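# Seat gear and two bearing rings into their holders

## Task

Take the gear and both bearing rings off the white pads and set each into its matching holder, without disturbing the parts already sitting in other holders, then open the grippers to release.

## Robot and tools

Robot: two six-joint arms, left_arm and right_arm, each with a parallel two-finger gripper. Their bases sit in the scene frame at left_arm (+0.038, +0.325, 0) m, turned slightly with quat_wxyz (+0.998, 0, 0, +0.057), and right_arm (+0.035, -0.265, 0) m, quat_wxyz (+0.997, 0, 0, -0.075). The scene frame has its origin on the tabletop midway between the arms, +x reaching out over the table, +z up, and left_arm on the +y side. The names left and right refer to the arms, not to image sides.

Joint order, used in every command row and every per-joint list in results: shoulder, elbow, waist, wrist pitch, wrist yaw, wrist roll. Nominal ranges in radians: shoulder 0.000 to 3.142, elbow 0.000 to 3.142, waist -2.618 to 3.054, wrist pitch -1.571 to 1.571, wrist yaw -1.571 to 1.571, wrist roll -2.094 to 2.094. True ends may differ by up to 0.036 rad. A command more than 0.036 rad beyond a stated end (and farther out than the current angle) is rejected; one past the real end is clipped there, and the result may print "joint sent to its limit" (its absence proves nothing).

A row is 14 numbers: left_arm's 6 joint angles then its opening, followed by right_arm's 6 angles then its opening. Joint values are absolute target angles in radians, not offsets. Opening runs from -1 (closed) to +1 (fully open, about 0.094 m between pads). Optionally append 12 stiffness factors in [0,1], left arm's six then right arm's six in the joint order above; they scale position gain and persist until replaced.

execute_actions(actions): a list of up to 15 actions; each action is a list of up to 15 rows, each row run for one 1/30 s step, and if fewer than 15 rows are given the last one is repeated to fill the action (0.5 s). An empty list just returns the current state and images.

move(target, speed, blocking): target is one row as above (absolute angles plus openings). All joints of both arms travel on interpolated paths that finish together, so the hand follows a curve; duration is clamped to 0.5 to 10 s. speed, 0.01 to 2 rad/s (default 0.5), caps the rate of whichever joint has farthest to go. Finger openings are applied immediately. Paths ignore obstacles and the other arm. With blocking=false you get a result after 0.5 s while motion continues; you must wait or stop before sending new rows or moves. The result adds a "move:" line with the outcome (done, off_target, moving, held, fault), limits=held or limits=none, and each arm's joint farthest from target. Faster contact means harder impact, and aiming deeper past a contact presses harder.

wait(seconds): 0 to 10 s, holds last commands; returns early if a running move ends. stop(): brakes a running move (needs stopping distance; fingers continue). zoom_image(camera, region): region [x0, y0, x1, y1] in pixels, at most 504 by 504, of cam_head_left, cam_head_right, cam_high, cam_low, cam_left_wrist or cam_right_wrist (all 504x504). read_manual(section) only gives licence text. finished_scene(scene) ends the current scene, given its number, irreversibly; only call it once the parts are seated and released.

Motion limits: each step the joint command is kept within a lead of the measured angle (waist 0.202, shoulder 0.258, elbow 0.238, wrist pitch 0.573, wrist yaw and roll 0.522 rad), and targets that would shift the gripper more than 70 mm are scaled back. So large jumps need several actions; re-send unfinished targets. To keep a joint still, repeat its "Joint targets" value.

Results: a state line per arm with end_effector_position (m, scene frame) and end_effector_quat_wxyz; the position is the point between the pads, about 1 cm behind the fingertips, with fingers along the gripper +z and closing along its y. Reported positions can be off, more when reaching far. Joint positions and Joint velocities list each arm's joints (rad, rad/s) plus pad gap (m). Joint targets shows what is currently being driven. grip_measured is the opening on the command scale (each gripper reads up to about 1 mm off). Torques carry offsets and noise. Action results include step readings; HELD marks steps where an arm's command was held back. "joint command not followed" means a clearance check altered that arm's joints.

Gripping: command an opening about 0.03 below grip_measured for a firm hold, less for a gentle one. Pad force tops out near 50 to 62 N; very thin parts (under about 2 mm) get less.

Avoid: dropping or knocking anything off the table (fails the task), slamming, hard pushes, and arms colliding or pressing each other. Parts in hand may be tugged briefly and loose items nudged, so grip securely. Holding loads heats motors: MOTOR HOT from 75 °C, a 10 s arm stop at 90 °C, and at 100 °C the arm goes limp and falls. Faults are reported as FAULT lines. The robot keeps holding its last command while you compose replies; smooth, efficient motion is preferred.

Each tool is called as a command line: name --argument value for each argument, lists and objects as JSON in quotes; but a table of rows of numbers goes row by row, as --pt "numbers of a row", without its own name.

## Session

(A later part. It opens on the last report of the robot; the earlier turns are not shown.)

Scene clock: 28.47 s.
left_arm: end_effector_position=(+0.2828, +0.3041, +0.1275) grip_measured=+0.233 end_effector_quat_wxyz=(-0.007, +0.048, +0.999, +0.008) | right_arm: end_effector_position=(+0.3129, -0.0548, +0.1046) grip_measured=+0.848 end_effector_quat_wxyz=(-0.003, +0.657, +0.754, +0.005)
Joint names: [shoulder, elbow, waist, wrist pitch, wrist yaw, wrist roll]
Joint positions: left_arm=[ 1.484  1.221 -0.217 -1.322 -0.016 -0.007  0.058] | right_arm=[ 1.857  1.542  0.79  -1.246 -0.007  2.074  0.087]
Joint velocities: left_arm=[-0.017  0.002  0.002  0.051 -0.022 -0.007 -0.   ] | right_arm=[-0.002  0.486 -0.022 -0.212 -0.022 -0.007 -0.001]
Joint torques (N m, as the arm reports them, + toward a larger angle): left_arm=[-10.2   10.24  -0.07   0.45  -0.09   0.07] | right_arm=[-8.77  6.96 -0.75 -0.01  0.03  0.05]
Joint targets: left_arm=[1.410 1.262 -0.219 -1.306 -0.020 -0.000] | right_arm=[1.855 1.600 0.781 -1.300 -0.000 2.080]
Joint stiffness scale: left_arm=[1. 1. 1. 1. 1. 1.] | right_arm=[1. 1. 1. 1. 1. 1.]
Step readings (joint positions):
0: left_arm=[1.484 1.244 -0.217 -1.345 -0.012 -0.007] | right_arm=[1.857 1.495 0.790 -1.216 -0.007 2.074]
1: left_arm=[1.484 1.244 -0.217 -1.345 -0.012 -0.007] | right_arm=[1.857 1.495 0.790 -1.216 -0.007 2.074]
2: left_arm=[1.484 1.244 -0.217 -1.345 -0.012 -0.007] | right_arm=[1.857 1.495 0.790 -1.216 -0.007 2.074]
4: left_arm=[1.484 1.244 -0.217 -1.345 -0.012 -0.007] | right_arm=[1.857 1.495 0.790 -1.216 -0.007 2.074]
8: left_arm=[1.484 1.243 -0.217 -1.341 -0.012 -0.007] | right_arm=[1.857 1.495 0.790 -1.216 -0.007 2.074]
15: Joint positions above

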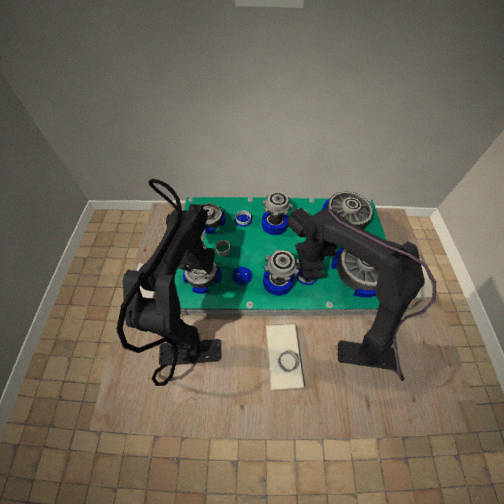

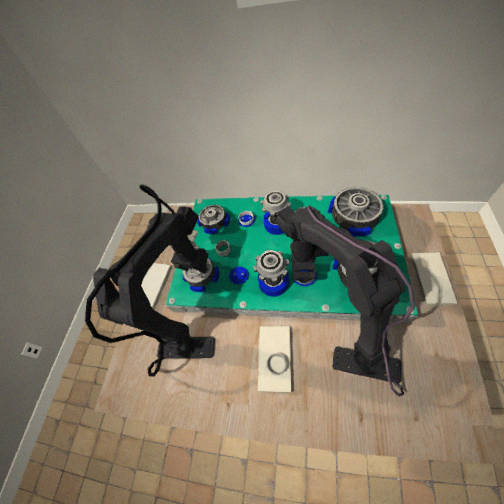

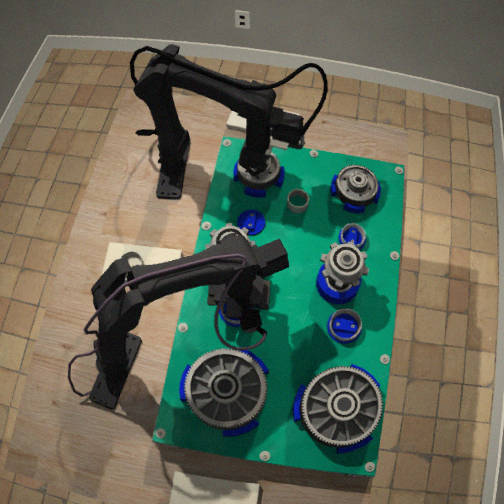

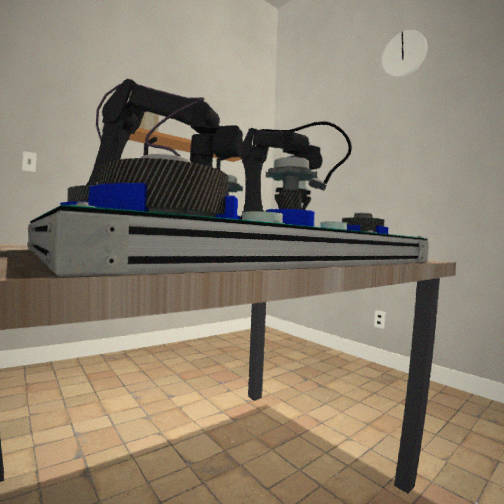

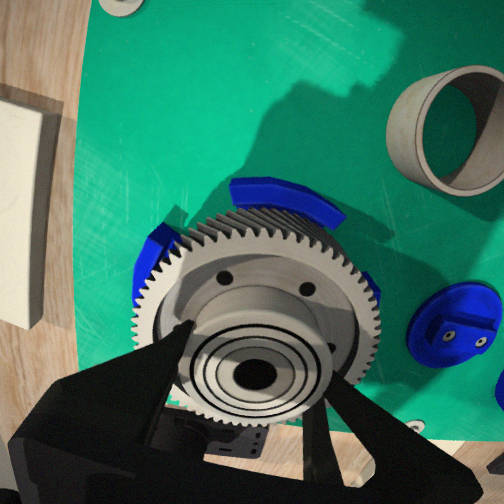

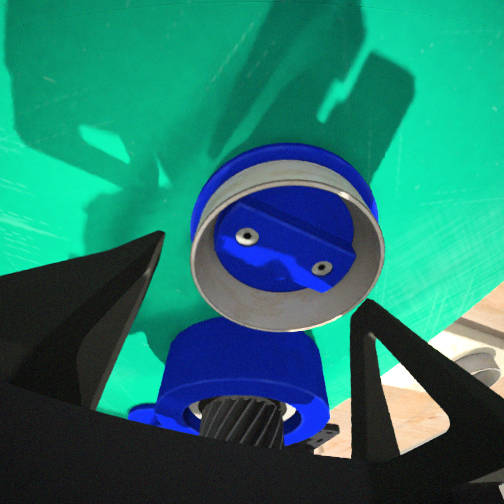

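execute_actions --actions '[[[1.41,1.259,-0.219,-1.303,-0.020,0,0.18,1.855,1.61,0.781,-1.32,0,2.08,0.85],[1.41,1.256,-0.219,-1.300,-0.020,0,0.18,1.855,1.625,0.781,-1.34,0,2.08,0.85],[1.41,1.253,-0.219,-1.297,-0.020,0,0.18,1.855,1.64,0.781,-1.355,0,2.08,0.85],[1.41,1.250,-0.219,-1.294,-0.020,0,0.18,1.855,1.655,0.781,-1.37,0,2.08,0.85],[1.41,1.247,-0.219,-1.291,-0.020,0,0.18,1.855,1.67,0.781,-1.385,0,2.08,0.85],[1.41,1.244,-0.219,-1.288,-0.020,0,0.18,1.855,1.685,0.781,-1.40,0,2.08,0.85],[1.41,1.241,-0.219,-1.285,-0.020,0,0.18,1.855,1.70,0.781,-1.415,0,2.08,0.85],[1.41,1.238,-0.219,-1.282,-0.020,0,0.18,1.85,1.715,0.781,-1.43,0,2.08,0.85],[1.41,1.235,-0.219,-1.279,-0.020,0,0.18,1.84,1.73,0.781,-1.445,0,2.08,0.85],[1.41,1.232,-0.219,-1.276,-0.020,0,0.18,1.83,1.74,0.781,-1.46,0,2.08,0.85],[1.41,1.229,-0.219,-1.273,-0.020,0,0.18,1.82,1.74,0.781,-1.47,0,2.08,0.85],[1.41,1.227,-0.219,-1.273,-0.020,0,0.18,1.81,1.74,0.781,-1.48,0,2.08,0.85],[1.41,1.227,-0.219,-1.273,-0.020,0,0.18,1.80,1.74,0.781,-1.49,0,2.08,0.85],[1.41,1.227,-0.219,-1.273,-0.020,0,0.18,1.79,1.74,0.781,-1.5,0,2.08,0.85],[1.41,1.227,-0.219,-1.273,-0.020,0,0.18,1.78,1.74,0.781,-1.51,0,2.08,0.85]]]'

Scene clock: 29.90 s.
left_arm: end_effector_position=(+0.2825, +0.3043, +0.1194) grip_measured=+0.233 end_effector_quat_wxyz=(-0.006, +0.048, +0.999, +0.009) | right_arm: end_effector_position=(+0.3074, -0.0589, +0.1560) grip_measured=+0.848 end_effector_quat_wxyz=(-0.002, +0.657, +0.754, +0.008)
Joint names: [shoulder, elbow, waist, wrist pitch, wrist yaw, wrist roll]
Joint positions: left_arm=[ 1.484  1.189 -0.217 -1.29  -0.017 -0.007  0.058] | right_arm=[ 1.83   1.712  0.79  -1.438 -0.007  2.074  0.087]
Joint velocities: left_arm=[-0.012 -0.002 -0.007 -0.022  0.037 -0.022 -0.002] | right_arm=[-0.232 -0.002 -0.017 -0.388 -0.022  0.022  0.001]
Joint torques (N m, as the arm reports them, + toward a larger angle): left_arm=[-10.19   9.86  -0.17   0.53  -0.08   0.03] | right_arm=[-11.37   6.9   -0.7   -0.03   0.03   0.05]
Joint targets: left_arm=[1.410 1.227 -0.219 -1.273 -0.020 -0.000] | right_arm=[1.780 1.740 0.781 -1.510 0.000 2.080]
Joint stiffness scale: left_arm=[1. 1. 1. 1. 1. 1.] | right_arm=[1. 1. 1. 1. 1. 1.]
Step readings (joint positions):
0: left_arm=[1.484 1.220 -0.217 -1.320 -0.016 -0.007] | right_arm=[1.857 1.577 0.790 -1.281 -0.007 2.074]
1: left_arm=[1.484 1.220 -0.217 -1.320 -0.016 -0.007] | right_arm=[1.857 1.577 0.790 -1.283 -0.007 2.074]
2: left_arm=[1.484 1.220 -0.217 -1.319 -0.016 -0.007] | right_arm=[1.857 1.580 0.790 -1.290 -0.007 2.074]
4: left_arm=[1.484 1.220 -0.217 -1.318 -0.016 -0.007] | right_arm=[1.857 1.597 0.790 -1.312 -0.007 2.074]
8: left_arm=[1.484 1.207 -0.217 -1.304 -0.016 -0.007] | right_arm=[1.857 1.661 0.790 -1.358 -0.007 2.074]
15: Joint positions above

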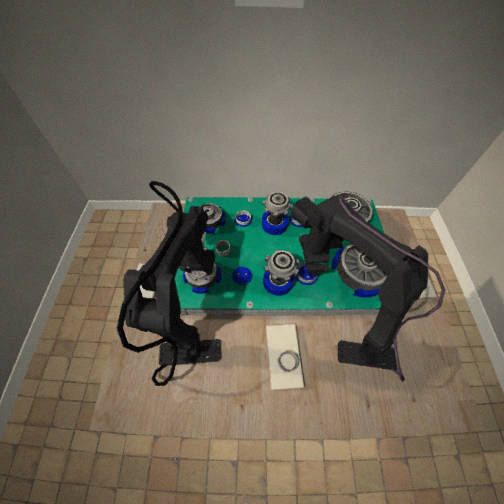

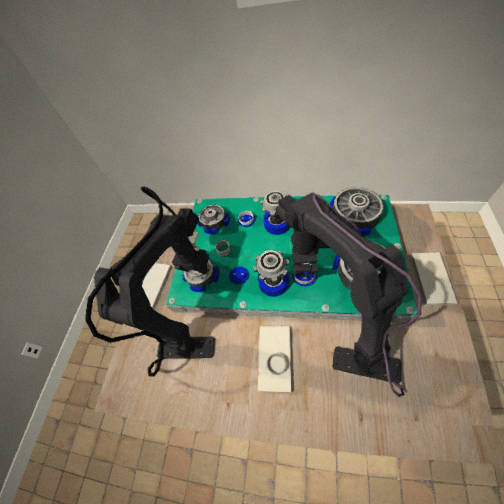

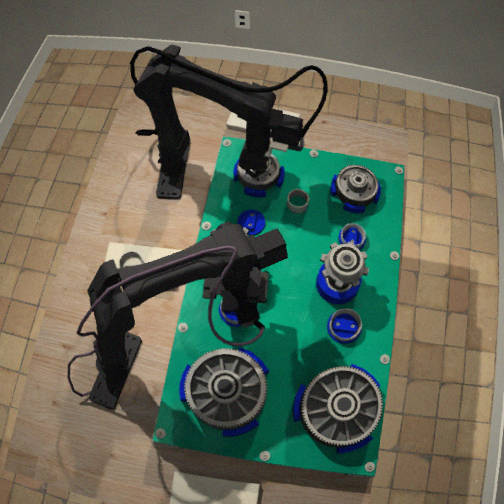

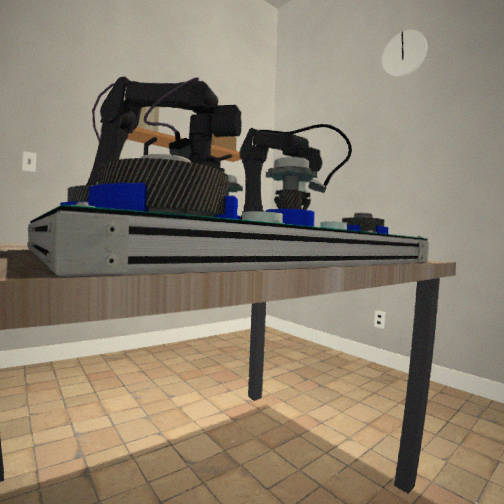

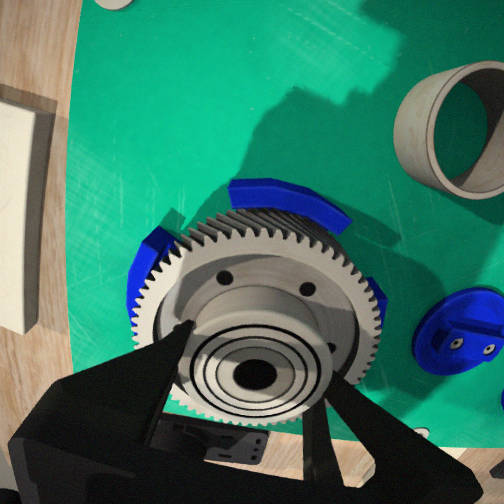

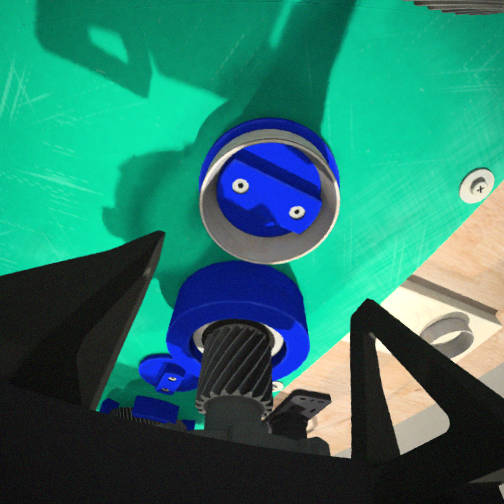

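execute_actions --actions '[[[1.42,1.222,-0.219,-1.278,-0.018,0,0.18,1.76,1.725,0.77,-1.52,0,2.04,0.85],[1.43,1.217,-0.219,-1.282,-0.018,0,0.18,1.74,1.71,0.76,-1.52,0,2.0,0.85],[1.44,1.212,-0.219,-1.285,-0.018,0,0.18,1.72,1.695,0.75,-1.52,0,1.96,0.85],[1.45,1.207,-0.219,-1.288,-0.018,0,0.18,1.70,1.68,0.74,-1.52,0,1.92,0.85],[1.46,1.203,-0.219,-1.29,-0.018,0,0.18,1.68,1.665,0.73,-1.52,0,1.88,0.85],[1.465,1.2,-0.219,-1.29,-0.018,0,0.18,1.66,1.65,0.72,-1.52,0,1.84,0.85],[1.47,1.2,-0.219,-1.29,-0.018,0,0.18,1.64,1.635,0.71,-1.52,0,1.80,0.85],[1.47,1.2,-0.219,-1.29,-0.018,0,0.18,1.62,1.62,0.70,-1.52,0,1.76,0.85],[1.47,1.2,-0.219,-1.29,-0.018,0,0.18,1.60,1.605,0.69,-1.52,0,1.72,0.85],[1.47,1.2,-0.219,-1.29,-0.018,0,0.18,1.58,1.59,0.68,-1.52,0,1.68,0.85],[1.47,1.2,-0.219,-1.29,-0.018,0,0.18,1.56,1.575,0.66,-1.52,0,1.64,0.85],[1.47,1.2,-0.219,-1.29,-0.018,0,0.18,1.54,1.56,0.64,-1.52,0,1.60,0.85],[1.47,1.2,-0.219,-1.29,-0.018,0,0.18,1.52,1.545,0.62,-1.52,0,1.56,0.85],[1.47,1.2,-0.219,-1.29,-0.018,0,0.18,1.50,1.53,0.60,-1.52,0,1.52,0.85],[1.47,1.2,-0.219,-1.29,-0.018,0,0.18,1.48,1.515,0.58,-1.52,0,1.48,0.85]]]'

Scene clock: 31.27 s.
left_arm: end_effector_position=(+0.2825, +0.3043, +0.1187) grip_measured=+0.233 end_effector_quat_wxyz=(-0.007, +0.048, +0.999, +0.009) | right_arm: end_effector_position=(+0.2785, -0.1368, +0.1977) grip_measured=+0.848 end_effector_quat_wxyz=(+0.016, +0.553, +0.832, +0.037)
Joint names: [shoulder, elbow, waist, wrist pitch, wrist yaw, wrist roll]
Joint positions: left_arm=[ 1.485  1.187 -0.217 -1.287 -0.017 -0.007  0.058] | right_arm=[ 1.537  1.549  0.624 -1.502 -0.007  1.648  0.087]
Joint velocities: left_arm=[ 0.002 -0.012  0.022 -0.095  0.007 -0.022 -0.002] | right_arm=[-0.535 -0.471 -0.589 -0.037  0.022 -1.077  0.002]
Joint torques (N m, as the arm reports them, + toward a larger angle): left_arm=[-5.84  7.68 -0.1   0.29 -0.07  0.05] | right_arm=[-7.7   4.67 -0.88  0.07  0.02 -0.03]
Joint targets: left_arm=[1.470 1.200 -0.219 -1.290 -0.018 -0.000] | right_arm=[1.480 1.515 0.580 -1.520 -0.000 1.480]
Joint stiffness scale: left_arm=[1. 1. 1. 1. 1. 1.] | right_arm=[1. 1. 1. 1. 1. 1.]
Step readings (joint positions):
0: left_arm=[1.484 1.189 -0.217 -1.288 -0.017 -0.007] | right_arm=[1.802 1.712 0.790 -1.491 -0.007 2.074]
1: left_arm=[1.484 1.189 -0.217 -1.288 -0.017 -0.007] | right_arm=[1.801 1.712 0.789 -1.492 -0.007 2.070]
2: left_arm=[1.484 1.189 -0.217 -1.288 -0.017 -0.007] | right_arm=[1.797 1.712 0.786 -1.493 -0.007 2.059]
4: left_arm=[1.484 1.187 -0.217 -1.287 -0.017 -0.007] | right_arm=[1.776 1.701 0.773 -1.492 -0.007 2.020]
8: left_arm=[1.485 1.187 -0.217 -1.287 -0.017 -0.007] | right_arm=[1.688 1.649 0.726 -1.495 -0.007 1.904]
15: Joint positions above

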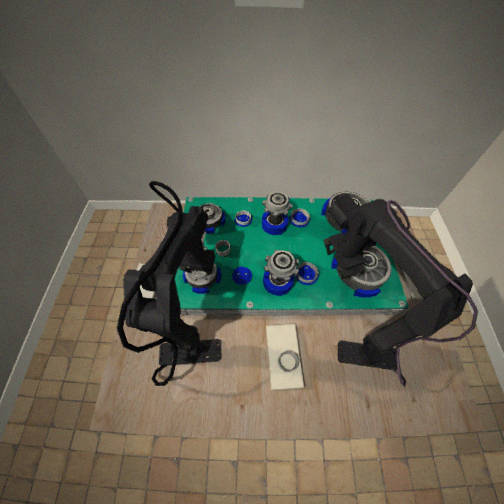

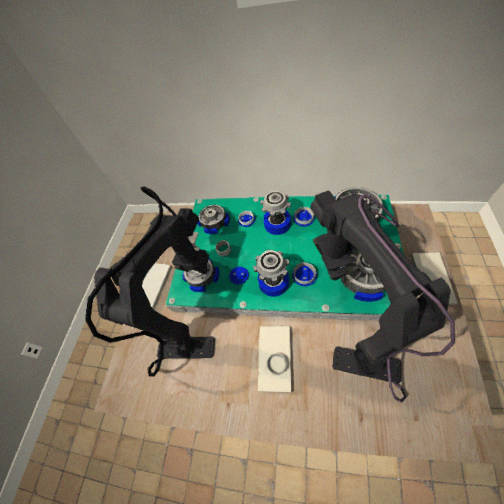

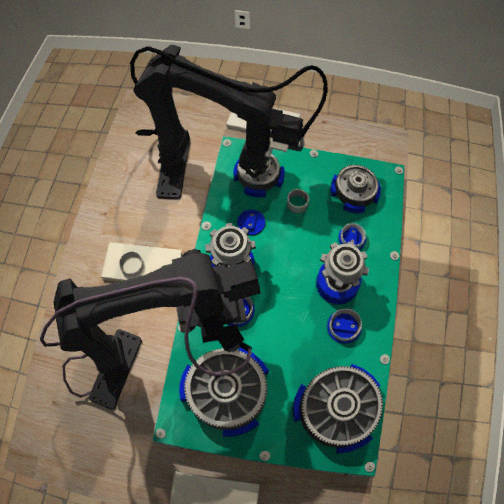

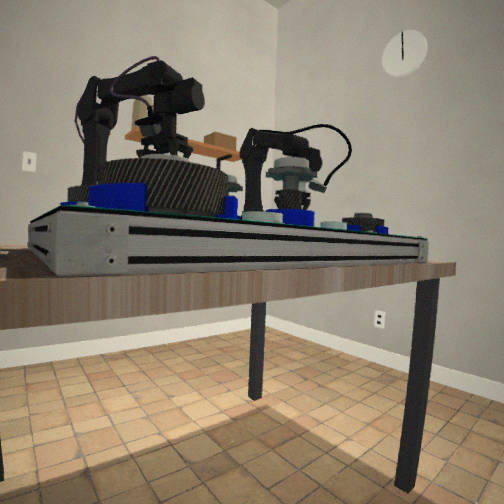

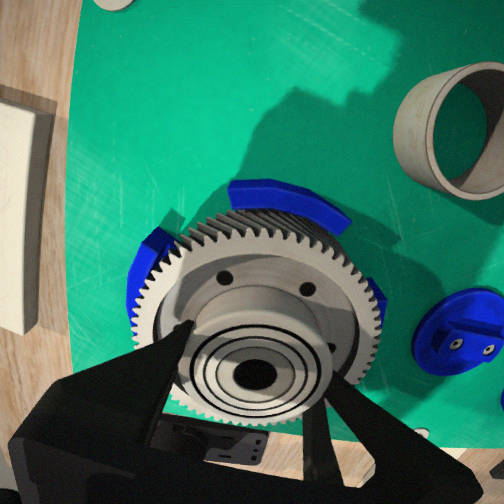

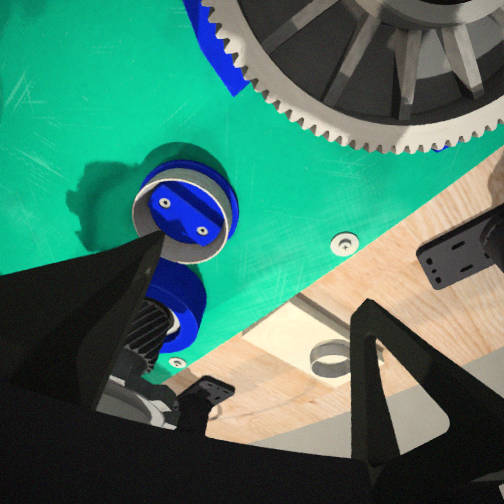

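execute_actions --actions '[[[1.47,1.2,-0.219,-1.29,-0.018,0,0.5,1.47,1.51,0.55,-1.52,0,1.45,0.85],[1.47,1.2,-0.219,-1.29,-0.018,0,0.5,1.46,1.5,0.52,-1.52,0,1.42,0.85],[1.47,1.2,-0.219,-1.29,-0.018,0,0.5,1.45,1.5,0.49,-1.52,0,1.4,0.85],[1.47,1.2,-0.219,-1.29,-0.018,0,0.5,1.45,1.5,0.46,-1.52,0,1.4,0.85],[1.47,1.2,-0.219,-1.29,-0.018,0,0.5,1.45,1.5,0.43,-1.52,0,1.4,0.85],[1.47,1.215,-0.219,-1.30,-0.018,0,0.5,1.45,1.5,0.40,-1.52,0,1.4,0.85],[1.47,1.23,-0.219,-1.31,-0.018,0,0.5,1.45,1.5,0.37,-1.52,0,1.4,0.85],[1.47,1.245,-0.219,-1.325,-0.018,0,0.5,1.45,1.5,0.34,-1.52,0,1.4,0.85],[1.47,1.26,-0.219,-1.34,-0.018,0,0.5,1.45,1.5,0.31,-1.52,0,1.4,0.85],[1.47,1.275,-0.219,-1.355,-0.018,0,0.5,1.45,1.5,0.28,-1.52,0,1.4,0.85],[1.47,1.29,-0.219,-1.37,-0.018,0,0.5,1.45,1.5,0.25,-1.52,0,1.4,0.85],[1.47,1.305,-0.219,-1.385,-0.018,0,0.5,1.45,1.5,0.22,-1.52,0,1.4,0.85],[1.47,1.32,-0.219,-1.40,-0.018,0,0.5,1.45,1.5,0.19,-1.52,0,1.4,0.85],[1.47,1.335,-0.219,-1.415,-0.018,0,0.5,1.45,1.5,0.16,-1.52,0,1.4,0.85],[1.47,1.35,-0.219,-1.43,-0.018,0,0.5,1.45,1.5,0.13,-1.52,0,1.4,0.85]],[[1.47,1.365,-0.219,-1.445,-0.018,0,0.55,1.45,1.5,0.11,-1.52,0,1.4,0.85],[1.47,1.38,-0.219,-1.46,-0.018,0,0.6,1.45,1.5,0.10,-1.52,0,1.4,0.85],[1.46,1.395,-0.219,-1.475,-0.018,-0.05,0.65,1.45,1.5,0.10,-1.52,0,1.4,0.85],[1.45,1.40,-0.225,-1.49,-0.015,-0.1,0.7,1.45,1.5,0.10,-1.52,0,1.4,0.85],[1.435,1.39,-0.25,-1.5,-0.01,-0.16,0.75,1.45,1.5,0.10,-1.52,0,1.4,0.85],[1.42,1.375,-0.28,-1.51,-0.005,-0.22,0.8,1.45,1.5,0.10,-1.52,0,1.4,0.85],[1.405,1.36,-0.32,-1.51,0,-0.28,0.85,1.45,1.5,0.10,-1.52,0,1.4,0.85],[1.39,1.345,-0.36,-1.51,0,-0.34,0.9,1.45,1.5,0.10,-1.52,0,1.4,0.85],[1.375,1.33,-0.40,-1.51,0,-0.40,0.95,1.45,1.5,0.10,-1.52,0,1.4,0.85],[1.36,1.315,-0.45,-1.51,0,-0.46,1,1.45,1.5,0.10,-1.52,0,1.4,0.85],[1.345,1.30,-0.50,-1.51,0,-0.52,1,1.45,1.5,0.10,-1.52,0,1.4,0.85],[1.33,1.285,-0.55,-1.51,0,-0.58,1,1.45,1.5,0.10,-1.52,0,1.4,0.85],[1.315,1.27,-0.60,-1.51,0,-0.64,1,1.45,1.5,0.10,-1.52,0,1.4,0.85],[1.30,1.255,-0.65,-1.51,0,-0.70,1,1.45,1.5,0.10,-1.52,0,1.4,0.85],[1.285,1.24,-0.70,-1.51,0,-0.76,1,1.45,1.5,0.10,-1.52,0,1.4,0.85]]]'

Scene clock: 33.50 s.
left_arm: end_effector_position=(+0.2288, +0.2237, +0.1745) grip_measured=+1.000 end_effector_quat_wxyz=(+0.020, -0.008, +1.000, -0.008) | right_arm: end_effector_position=(+0.2943, -0.2755, +0.2005) grip_measured=+0.848 end_effector_quat_wxyz=(+0.031, +0.665, +0.746, +0.028)
Joint names: [shoulder, elbow, waist, wrist pitch, wrist yaw, wrist roll]
Joint positions: left_arm=[ 1.334  1.283 -0.614 -1.477 -0.004 -0.514  0.094] | right_arm=[ 1.479  1.505  0.101 -1.514 -0.004  1.406  0.087]
Joint velocities: left_arm=[-0.403 -0.476 -1.414 -0.081  0.037 -1.604  0.   ] | right_arm=[-0.002 -0.007  0.012  0.007 -0.007 -0.022 -0.   ]
Joint torques (N m, as the arm reports them, + toward a larger angle): left_arm=[-5.33  5.26  0.04  0.13 -0.03 -0.13] | right_arm=[-7.51  4.67 -0.06  0.18  0.   -0.12]
Joint targets: left_arm=[1.285 1.240 -0.700 -1.510 0.000 -0.760] | right_arm=[1.450 1.500 0.100 -1.520 0.000 1.400]
Joint stiffness scale: left_arm=[1. 1. 1. 1. 1. 1.] | right_arm=[1. 1. 1. 1. 1. 1.]
Step readings (joint positions; steps 1 to 15: 1st action; 16 to 30: 2nd action):
0: left_arm=[1.485 1.187 -0.217 -1.287 -0.017 -0.007] | right_arm=[1.499 1.525 0.581 -1.514 -0.006 1.486]
1: left_arm=[1.485 1.187 -0.217 -1.288 -0.017 -0.007] | right_arm=[1.499 1.525 0.579 -1.514 -0.006 1.482]
2: left_arm=[1.485 1.187 -0.217 -1.288 -0.017 -0.007] | right_arm=[1.497 1.521 0.570 -1.514 -0.007 1.471]
4: left_arm=[1.485 1.187 -0.217 -1.288 -0.017 -0.007] | right_arm=[1.489 1.509 0.528 -1.514 -0.009 1.448]
8: left_arm=[1.485 1.190 -0.217 -1.294 -0.017 -0.007] | right_arm=[1.480 1.505 0.398 -1.514 -0.008 1.423]
15: left_arm=[1.485 1.292 -0.217 -1.362 -0.017 -0.007] | right_arm=[1.479 1.505 0.188 -1.514 -0.007 1.410]
16: left_arm=[1.485 1.307 -0.217 -1.375 -0.017 -0.007] | right_arm=[1.479 1.505 0.159 -1.514 -0.007 1.409]
17: left_arm=[1.485 1.322 -0.217 -1.388 -0.017 -0.007] | right_arm=[1.479 1.505 0.134 -1.514 -0.007 1.408]
19: left_arm=[1.484 1.350 -0.217 -1.414 -0.017 -0.025] | right_arm=[1.479 1.505 0.105 -1.514 -0.005 1.408]
23: left_arm=[1.446 1.358 -0.280 -1.455 -0.017 -0.156] | right_arm=[1.479 1.505 0.101 -1.514 -0.004 1.407]
30: Joint positions above

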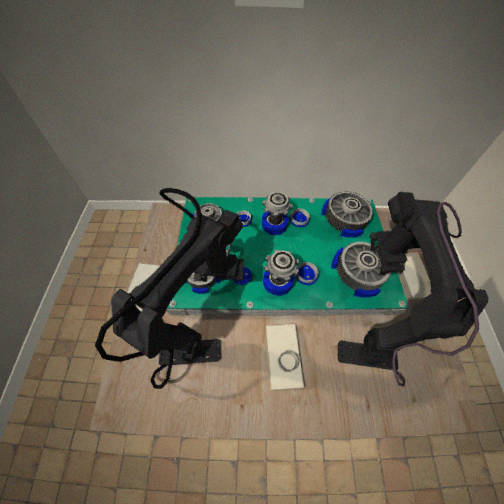

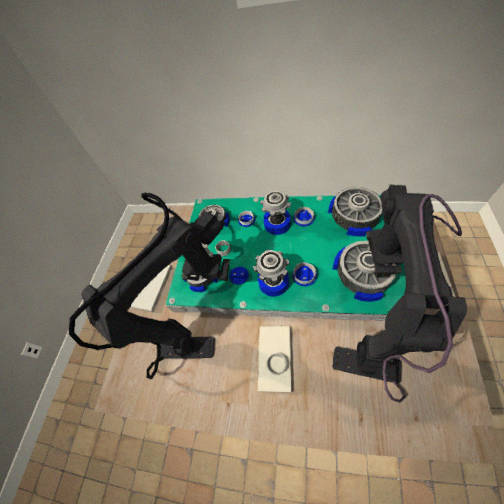

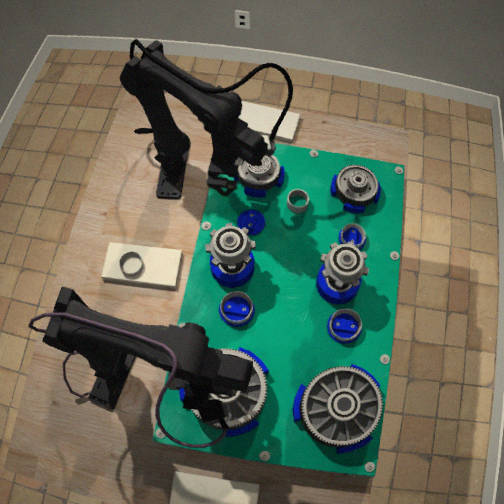

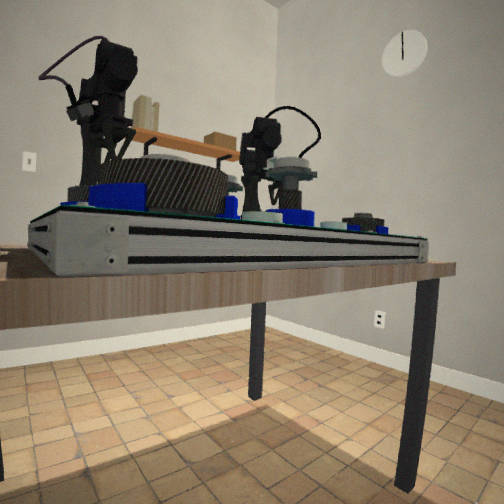

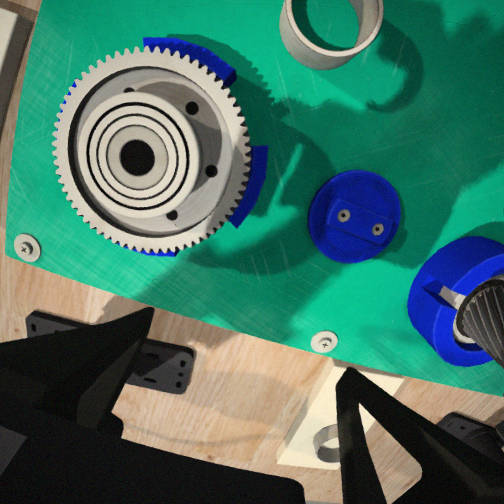

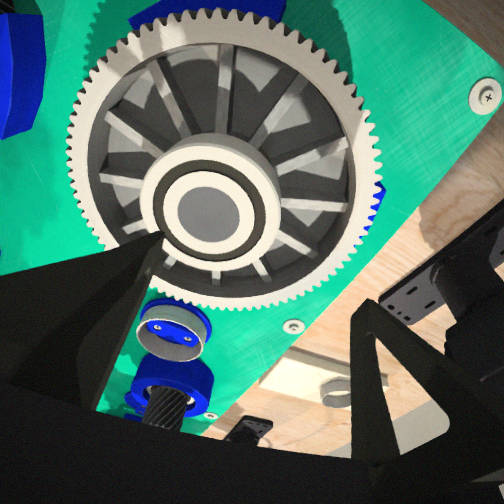

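move --target '[1.772,1.45,-1.746,-1.205,0,-2.0,1,1.45,1.5,0.10,-1.52,0,1.4,0.85]' --speed 1.1

Scene clock: 36.43 s.
left_arm: end_effector_position=(+0.0176, +0.0025, +0.1005) grip_measured=+1.000 end_effector_quat_wxyz=(-0.005, -0.178, +0.984, -0.001) | right_arm: end_effector_position=(+0.2943, -0.2755, +0.2005) grip_measured=+0.848 end_effector_quat_wxyz=(+0.031, +0.664, +0.746, +0.028)
Joint names: [shoulder, elbow, waist, wrist pitch, wrist yaw, wrist roll]
Joint positions: left_arm=[ 1.77   1.416 -1.747 -1.213  0.009 -1.99   0.094] | right_arm=[ 1.479  1.505  0.101 -1.514 -0.004  1.406  0.087]
Joint velocities: left_arm=[-0.012 -0.017  0.012 -0.037  0.066  0.022  0.   ] | right_arm=[-0.022  0.022 -0.032 -0.066 -0.022 -0.051 -0.   ]
Joint torques (N m, as the arm reports them, + toward a larger angle): left_arm=[-6.78  9.41  0.09  0.45 -0.09 -0.13] | right_arm=[-7.45  4.66 -0.11  0.18  0.01 -0.08]
Joint targets: left_arm=[1.772 1.450 -1.746 -1.205 -0.000 -2.000] | right_arm=[1.450 1.500 0.100 -1.520 0.000 1.400]
Joint stiffness scale: left_arm=[1. 1. 1. 1. 1. 1.] | right_arm=[1. 1. 1. 1. 1. 1.]
move: off_target (left_arm, right_arm); limits=none; left_arm: farthest joint: the elbow, 0.034 radians from its target (0.195 radians at the start); right_arm: farthest joint: the shoulder, 0.029 radians from its target (0.029 radians at the start)

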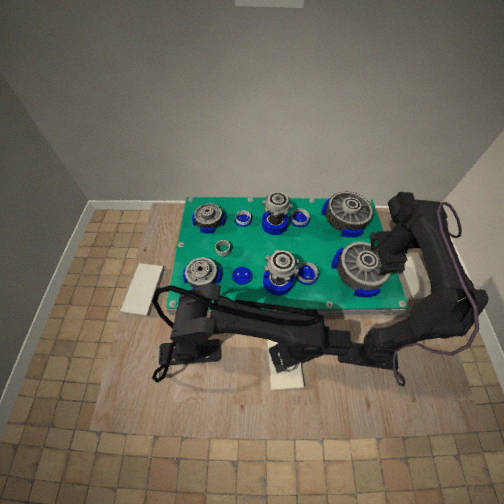

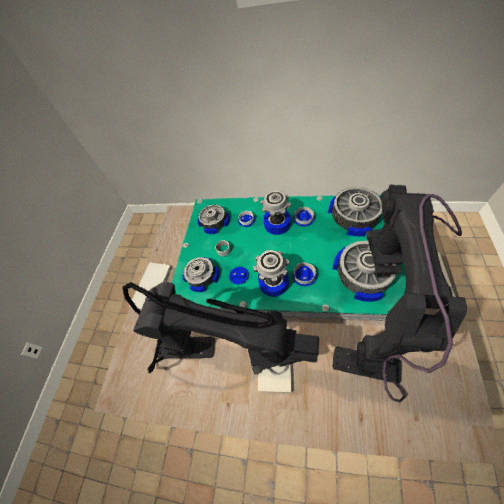

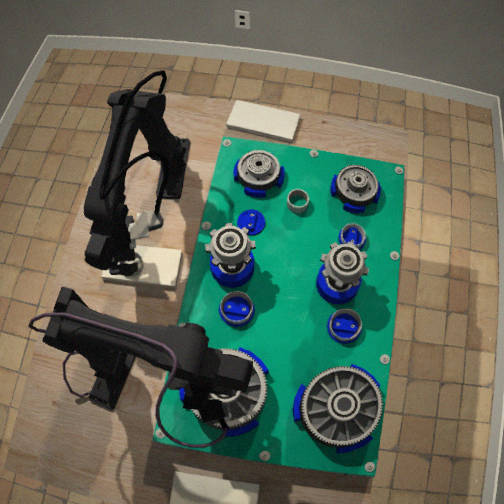

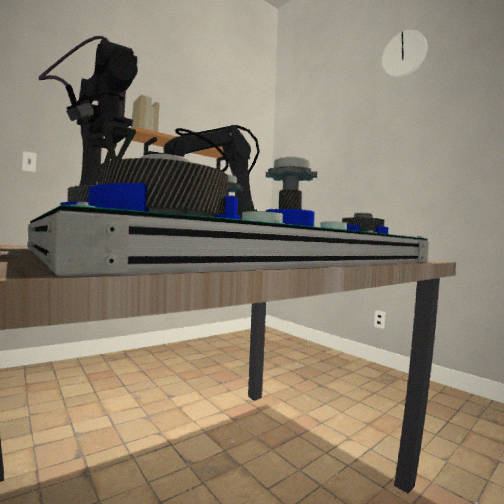

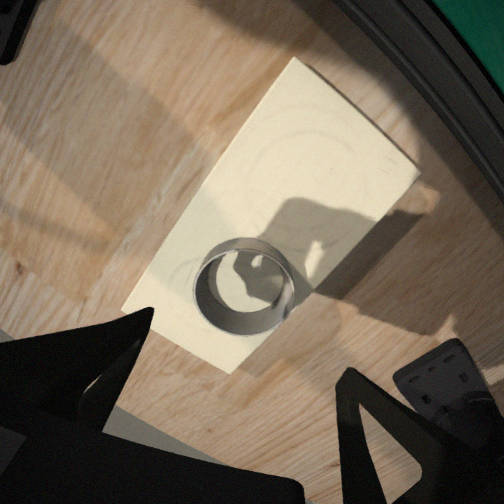

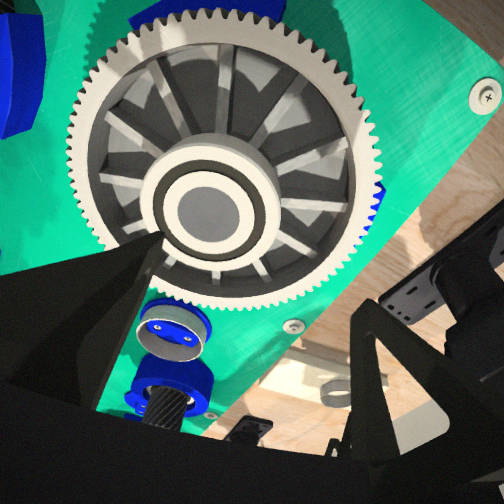

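move --target '[1.805,1.208,-1.738,-0.977,0,-2.0,1,1.45,1.5,0.10,-1.52,0,1.4,0.85]' --speed 0.3

Scene clock: 38.57 s.
left_arm: end_effector_position=(+0.0179, +0.0068, +0.0433) grip_measured=+1.000 end_effector_quat_wxyz=(-0.005, -0.178, +0.984, -0.002) | right_arm: end_effector_position=(+0.2943, -0.2755, +0.2005) grip_measured=+0.848 end_effector_quat_wxyz=(+0.031, +0.664, +0.746, +0.028)
Joint names: [shoulder, elbow, waist, wrist pitch, wrist yaw, wrist roll]
Joint positions: left_arm=[ 1.801  1.222 -1.747 -0.986  0.009 -1.991  0.094] | right_arm=[ 1.479  1.505  0.101 -1.514 -0.004  1.406  0.087]
Joint velocities: left_arm=[ 0.002 -0.017  0.002 -0.051  0.037 -0.037  0.   ] | right_arm=[-0.007 -0.002  0.002 -0.037  0.007 -0.007 -0.001]
Joint torques (N m, as the arm reports them, + toward a larger angle): left_arm=[-6.64  4.99  0.77  0.48 -0.08 -0.1 ] | right_arm=[-7.49  4.67 -0.1   0.18  0.   -0.1 ]
Joint targets: left_arm=[1.805 1.208 -1.738 -0.977 0.000 -2.000] | right_arm=[1.450 1.500 0.100 -1.520 -0.000 1.400]
Joint stiffness scale: left_arm=[1. 1. 1. 1. 1. 1.] | right_arm=[1. 1. 1. 1. 1. 1.]
move: off_target (right_arm); limits=none; left_arm: farthest joint: the elbow, 0.014 radians from its target (0.208 radians at the start); right_arm: farthest joint: the shoulder, 0.029 radians from its target (0.029 radians at the start)

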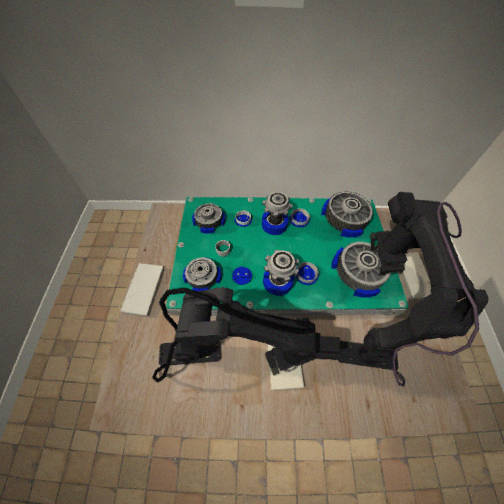

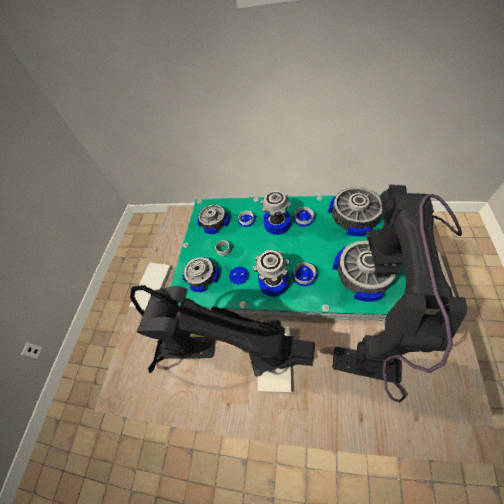

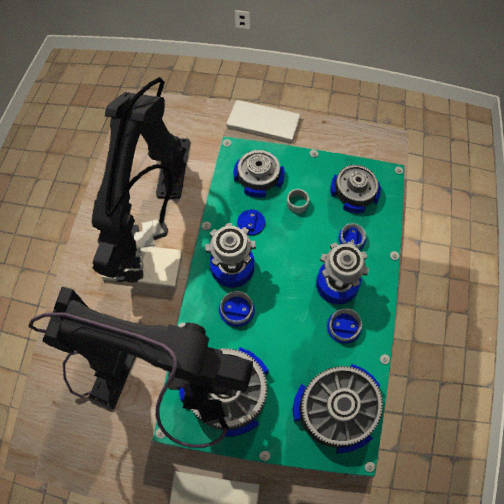

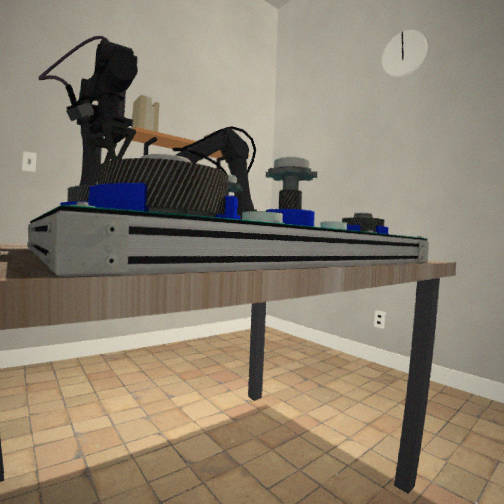

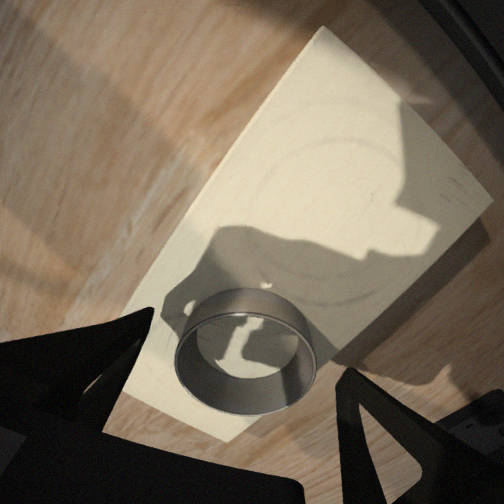

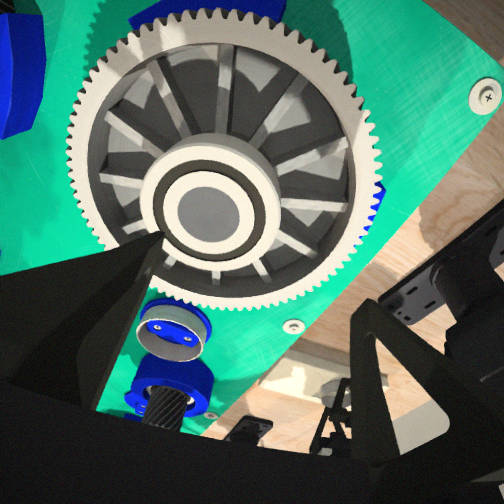

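execute_actions --actions '[[[1.805,1.208,-1.745,-0.977,0,-2.0,0.8,1.45,1.5,0.10,-1.52,0,1.4,0.85],[1.805,1.208,-1.745,-0.977,0,-2.0,0.65,1.45,1.5,0.10,-1.52,0,1.4,0.85],[1.805,1.208,-1.745,-0.977,0,-2.0,0.55,1.45,1.5,0.10,-1.52,0,1.4,0.85],[1.805,1.208,-1.745,-0.977,0,-2.0,0.47,1.45,1.5,0.10,-1.52,0,1.4,0.85],[1.805,1.208,-1.745,-0.977,0,-2.0,0.41,1.45,1.5,0.10,-1.52,0,1.4,0.85],[1.805,1.208,-1.745,-0.977,0,-2.0,0.37,1.45,1.5,0.10,-1.52,0,1.4,0.85],[1.805,1.208,-1.745,-0.977,0,-2.0,0.34,1.45,1.5,0.10,-1.52,0,1.4,0.85],[1.805,1.208,-1.745,-0.977,0,-2.0,0.31,1.45,1.5,0.10,-1.52,0,1.4,0.85],[1.805,1.208,-1.745,-0.977,0,-2.0,0.28,1.45,1.5,0.10,-1.52,0,1.4,0.85],[1.805,1.208,-1.745,-0.977,0,-2.0,0.26,1.45,1.5,0.10,-1.52,0,1.4,0.85],[1.805,1.208,-1.745,-0.977,0,-2.0,0.24,1.45,1.5,0.10,-1.52,0,1.4,0.85]]]'

move --target '[1.70,1.47,-1.745,-1.32,0,-2.0,0.24,1.45,1.5,0.10,-1.52,0,1.4,0.85]' --speed 0.5

Scene clock: 40.03 s.
left_arm: end_effector_position=(+0.0179, +0.0065, +0.0433) grip_measured=+0.287 end_effector_quat_wxyz=(-0.005, -0.179, +0.984, -0.002) | right_arm: end_effector_position=(+0.2943, -0.2755, +0.2005) grip_measured=+0.848 end_effector_quat_wxyz=(+0.031, +0.664, +0.746, +0.028)
Joint names: [shoulder, elbow, waist, wrist pitch, wrist yaw, wrist roll]
Joint positions: left_arm=[ 1.801  1.222 -1.747 -0.985  0.009 -1.992  0.06 ] | right_arm=[ 1.479  1.505  0.101 -1.514 -0.004  1.406  0.087]
Joint velocities: left_arm=[ 0.012 -0.007 -0.002 -0.051 -0.066  0.037 -0.   ] | right_arm=[-0.002  0.012 -0.007 -0.007  0.022 -0.037 -0.001]
Joint torques (N m, as the arm reports them, + toward a larger angle): left_arm=[-6.68  4.97  0.27  0.48 -0.09 -0.13] | right_arm=[-7.45  4.65 -0.05  0.19  0.01 -0.09]
Joint targets: left_arm=[1.805 1.208 -1.745 -0.977 0.000 -2.000] | right_arm=[1.450 1.500 0.100 -1.520 0.000 1.400]
Joint stiffness scale: left_arm=[1. 1. 1. 1. 1. 1.] | right_arm=[1. 1. 1. 1. 1. 1.]
Step readings (joint positions):
0: left_arm=[1.801 1.222 -1.747 -0.986 0.009 -1.991] | right_arm=[1.479 1.505 0.101 -1.514 -0.004 1.406]
1: left_arm=[1.801 1.222 -1.747 -0.986 0.009 -1.991] | right_arm=[1.479 1.505 0.101 -1.514 -0.004 1.406]
2: left_arm=[1.801 1.222 -1.747 -0.986 0.009 -1.991] | right_arm=[1.479 1.505 0.101 -1.514 -0.004 1.406]
4: left_arm=[1.801 1.222 -1.747 -0.986 0.009 -1.991] | right_arm=[1.479 1.505 0.101 -1.514 -0.004 1.406]
8: left_arm=[1.801 1.222 -1.747 -0.985 0.009 -1.992] | right_arm=[1.479 1.505 0.101 -1.514 -0.004 1.406]
15: Joint positions above

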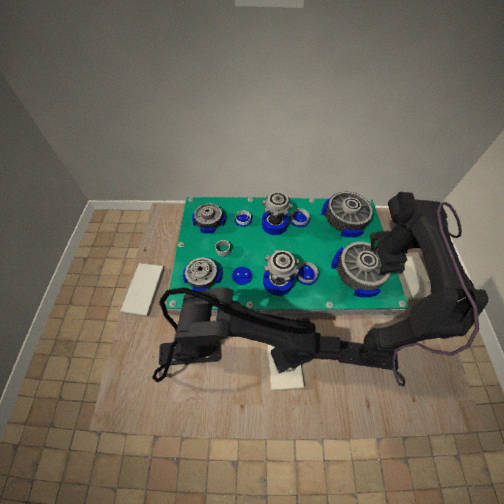

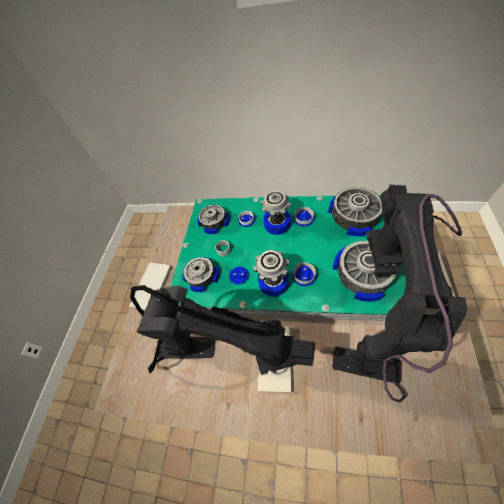

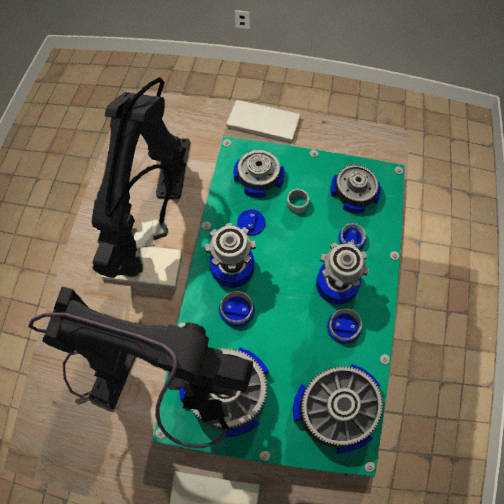

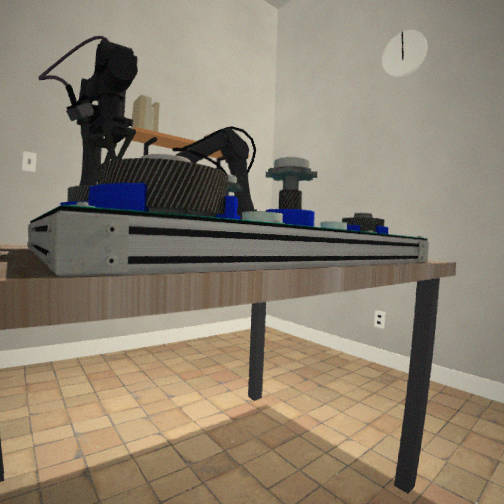

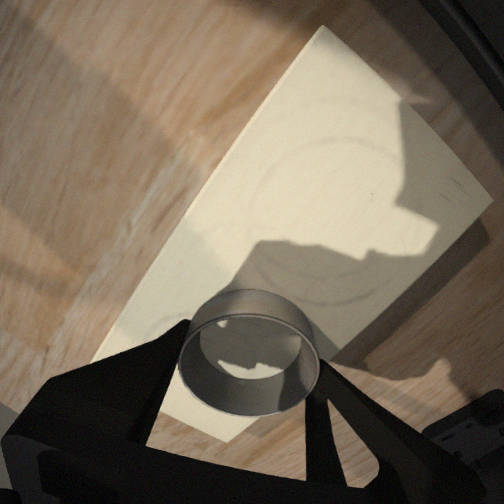

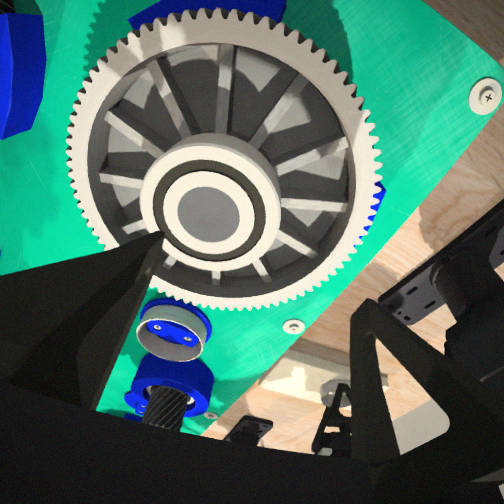

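Scene clock: 41.47 s.
left_arm: end_effector_position=(+0.0185, +0.0166, +0.1196) grip_measured=+0.287 end_effector_quat_wxyz=(-0.003, -0.179, +0.984, +0.006) | right_arm: end_effector_position=(+0.2943, -0.2755, +0.2005) grip_measured=+0.848 end_effector_quat_wxyz=(+0.031, +0.664, +0.746, +0.028)
Joint names: [shoulder, elbow, waist, wrist pitch, wrist yaw, wrist roll]
Joint positions: left_arm=[ 1.724  1.438 -1.747 -1.295  0.009 -1.992  0.06 ] | right_arm=[ 1.479  1.505  0.101 -1.514 -0.004  1.406  0.087]
Joint velocities: left_arm=[ 0.002 -0.022 -0.012 -0.095 -0.066  0.007 -0.   ] | right_arm=[ 0.002  0.012 -0.007  0.066 -0.051 -0.051 -0.   ]
Joint torques (N m, as the arm reports them, + toward a larger angle): left_arm=[-8.27  9.41  0.21  0.04 -0.11 -0.12] | right_arm=[-7.42  4.61 -0.09  0.19 -0.01 -0.08]
Joint targets: left_arm=[1.700 1.470 -1.745 -1.320 0.000 -2.000] | right_arm=[1.450 1.500 0.100 -1.520 -0.000 1.400]
Joint stiffness scale: left_arm=[1. 1. 1. 1. 1. 1.] | right_arm=[1. 1. 1. 1. 1. 1.]
move: off_target (left_arm, right_arm); limits=none; left_arm: farthest joint: the elbow, 0.032 radians from its target (0.248 radians at the start); right_arm: farthest joint: the shoulder, 0.029 radians from its target (0.029 radians at the start)

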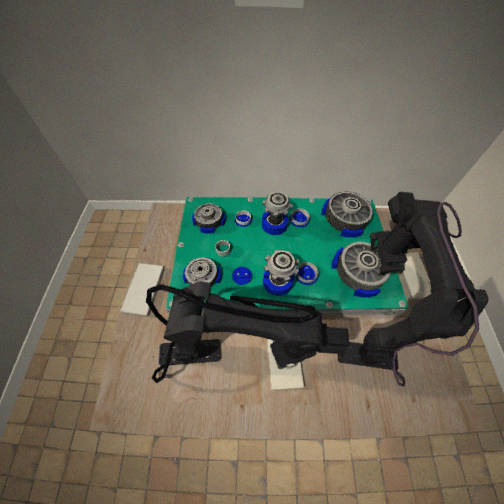

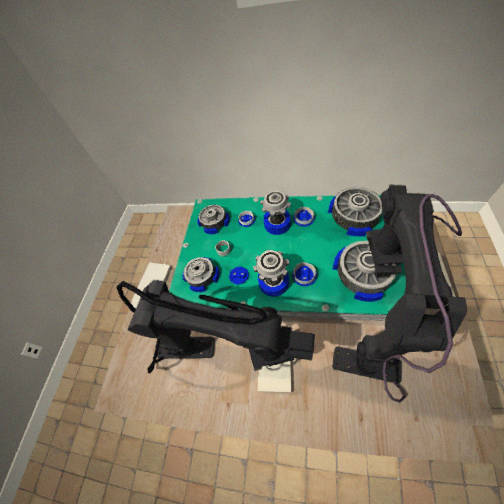

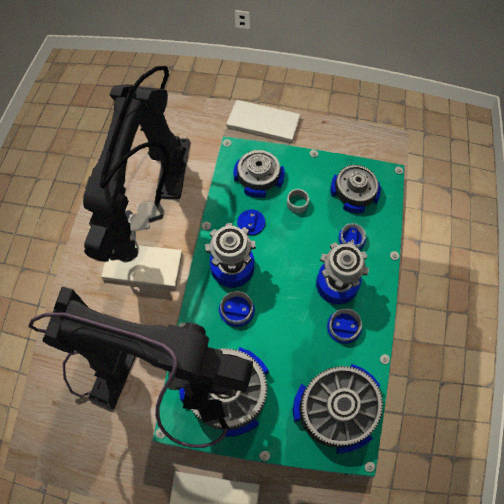

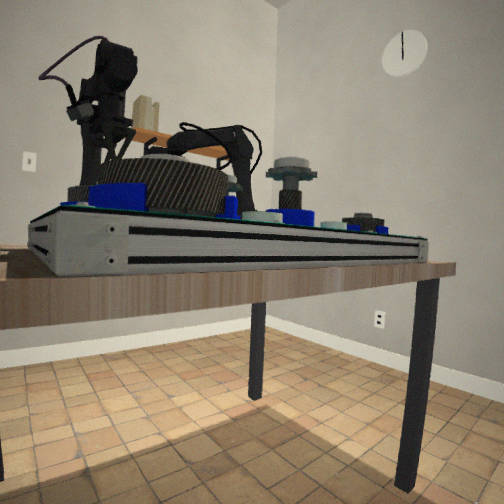

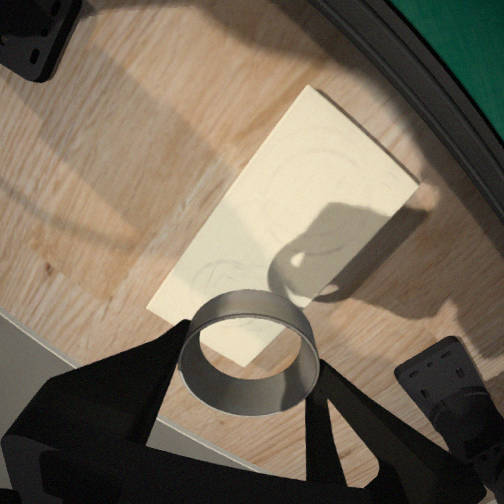

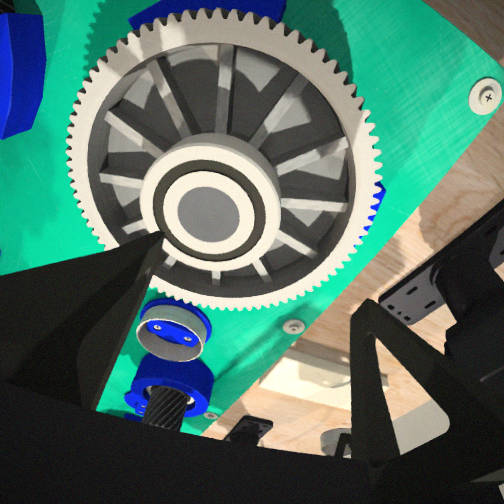

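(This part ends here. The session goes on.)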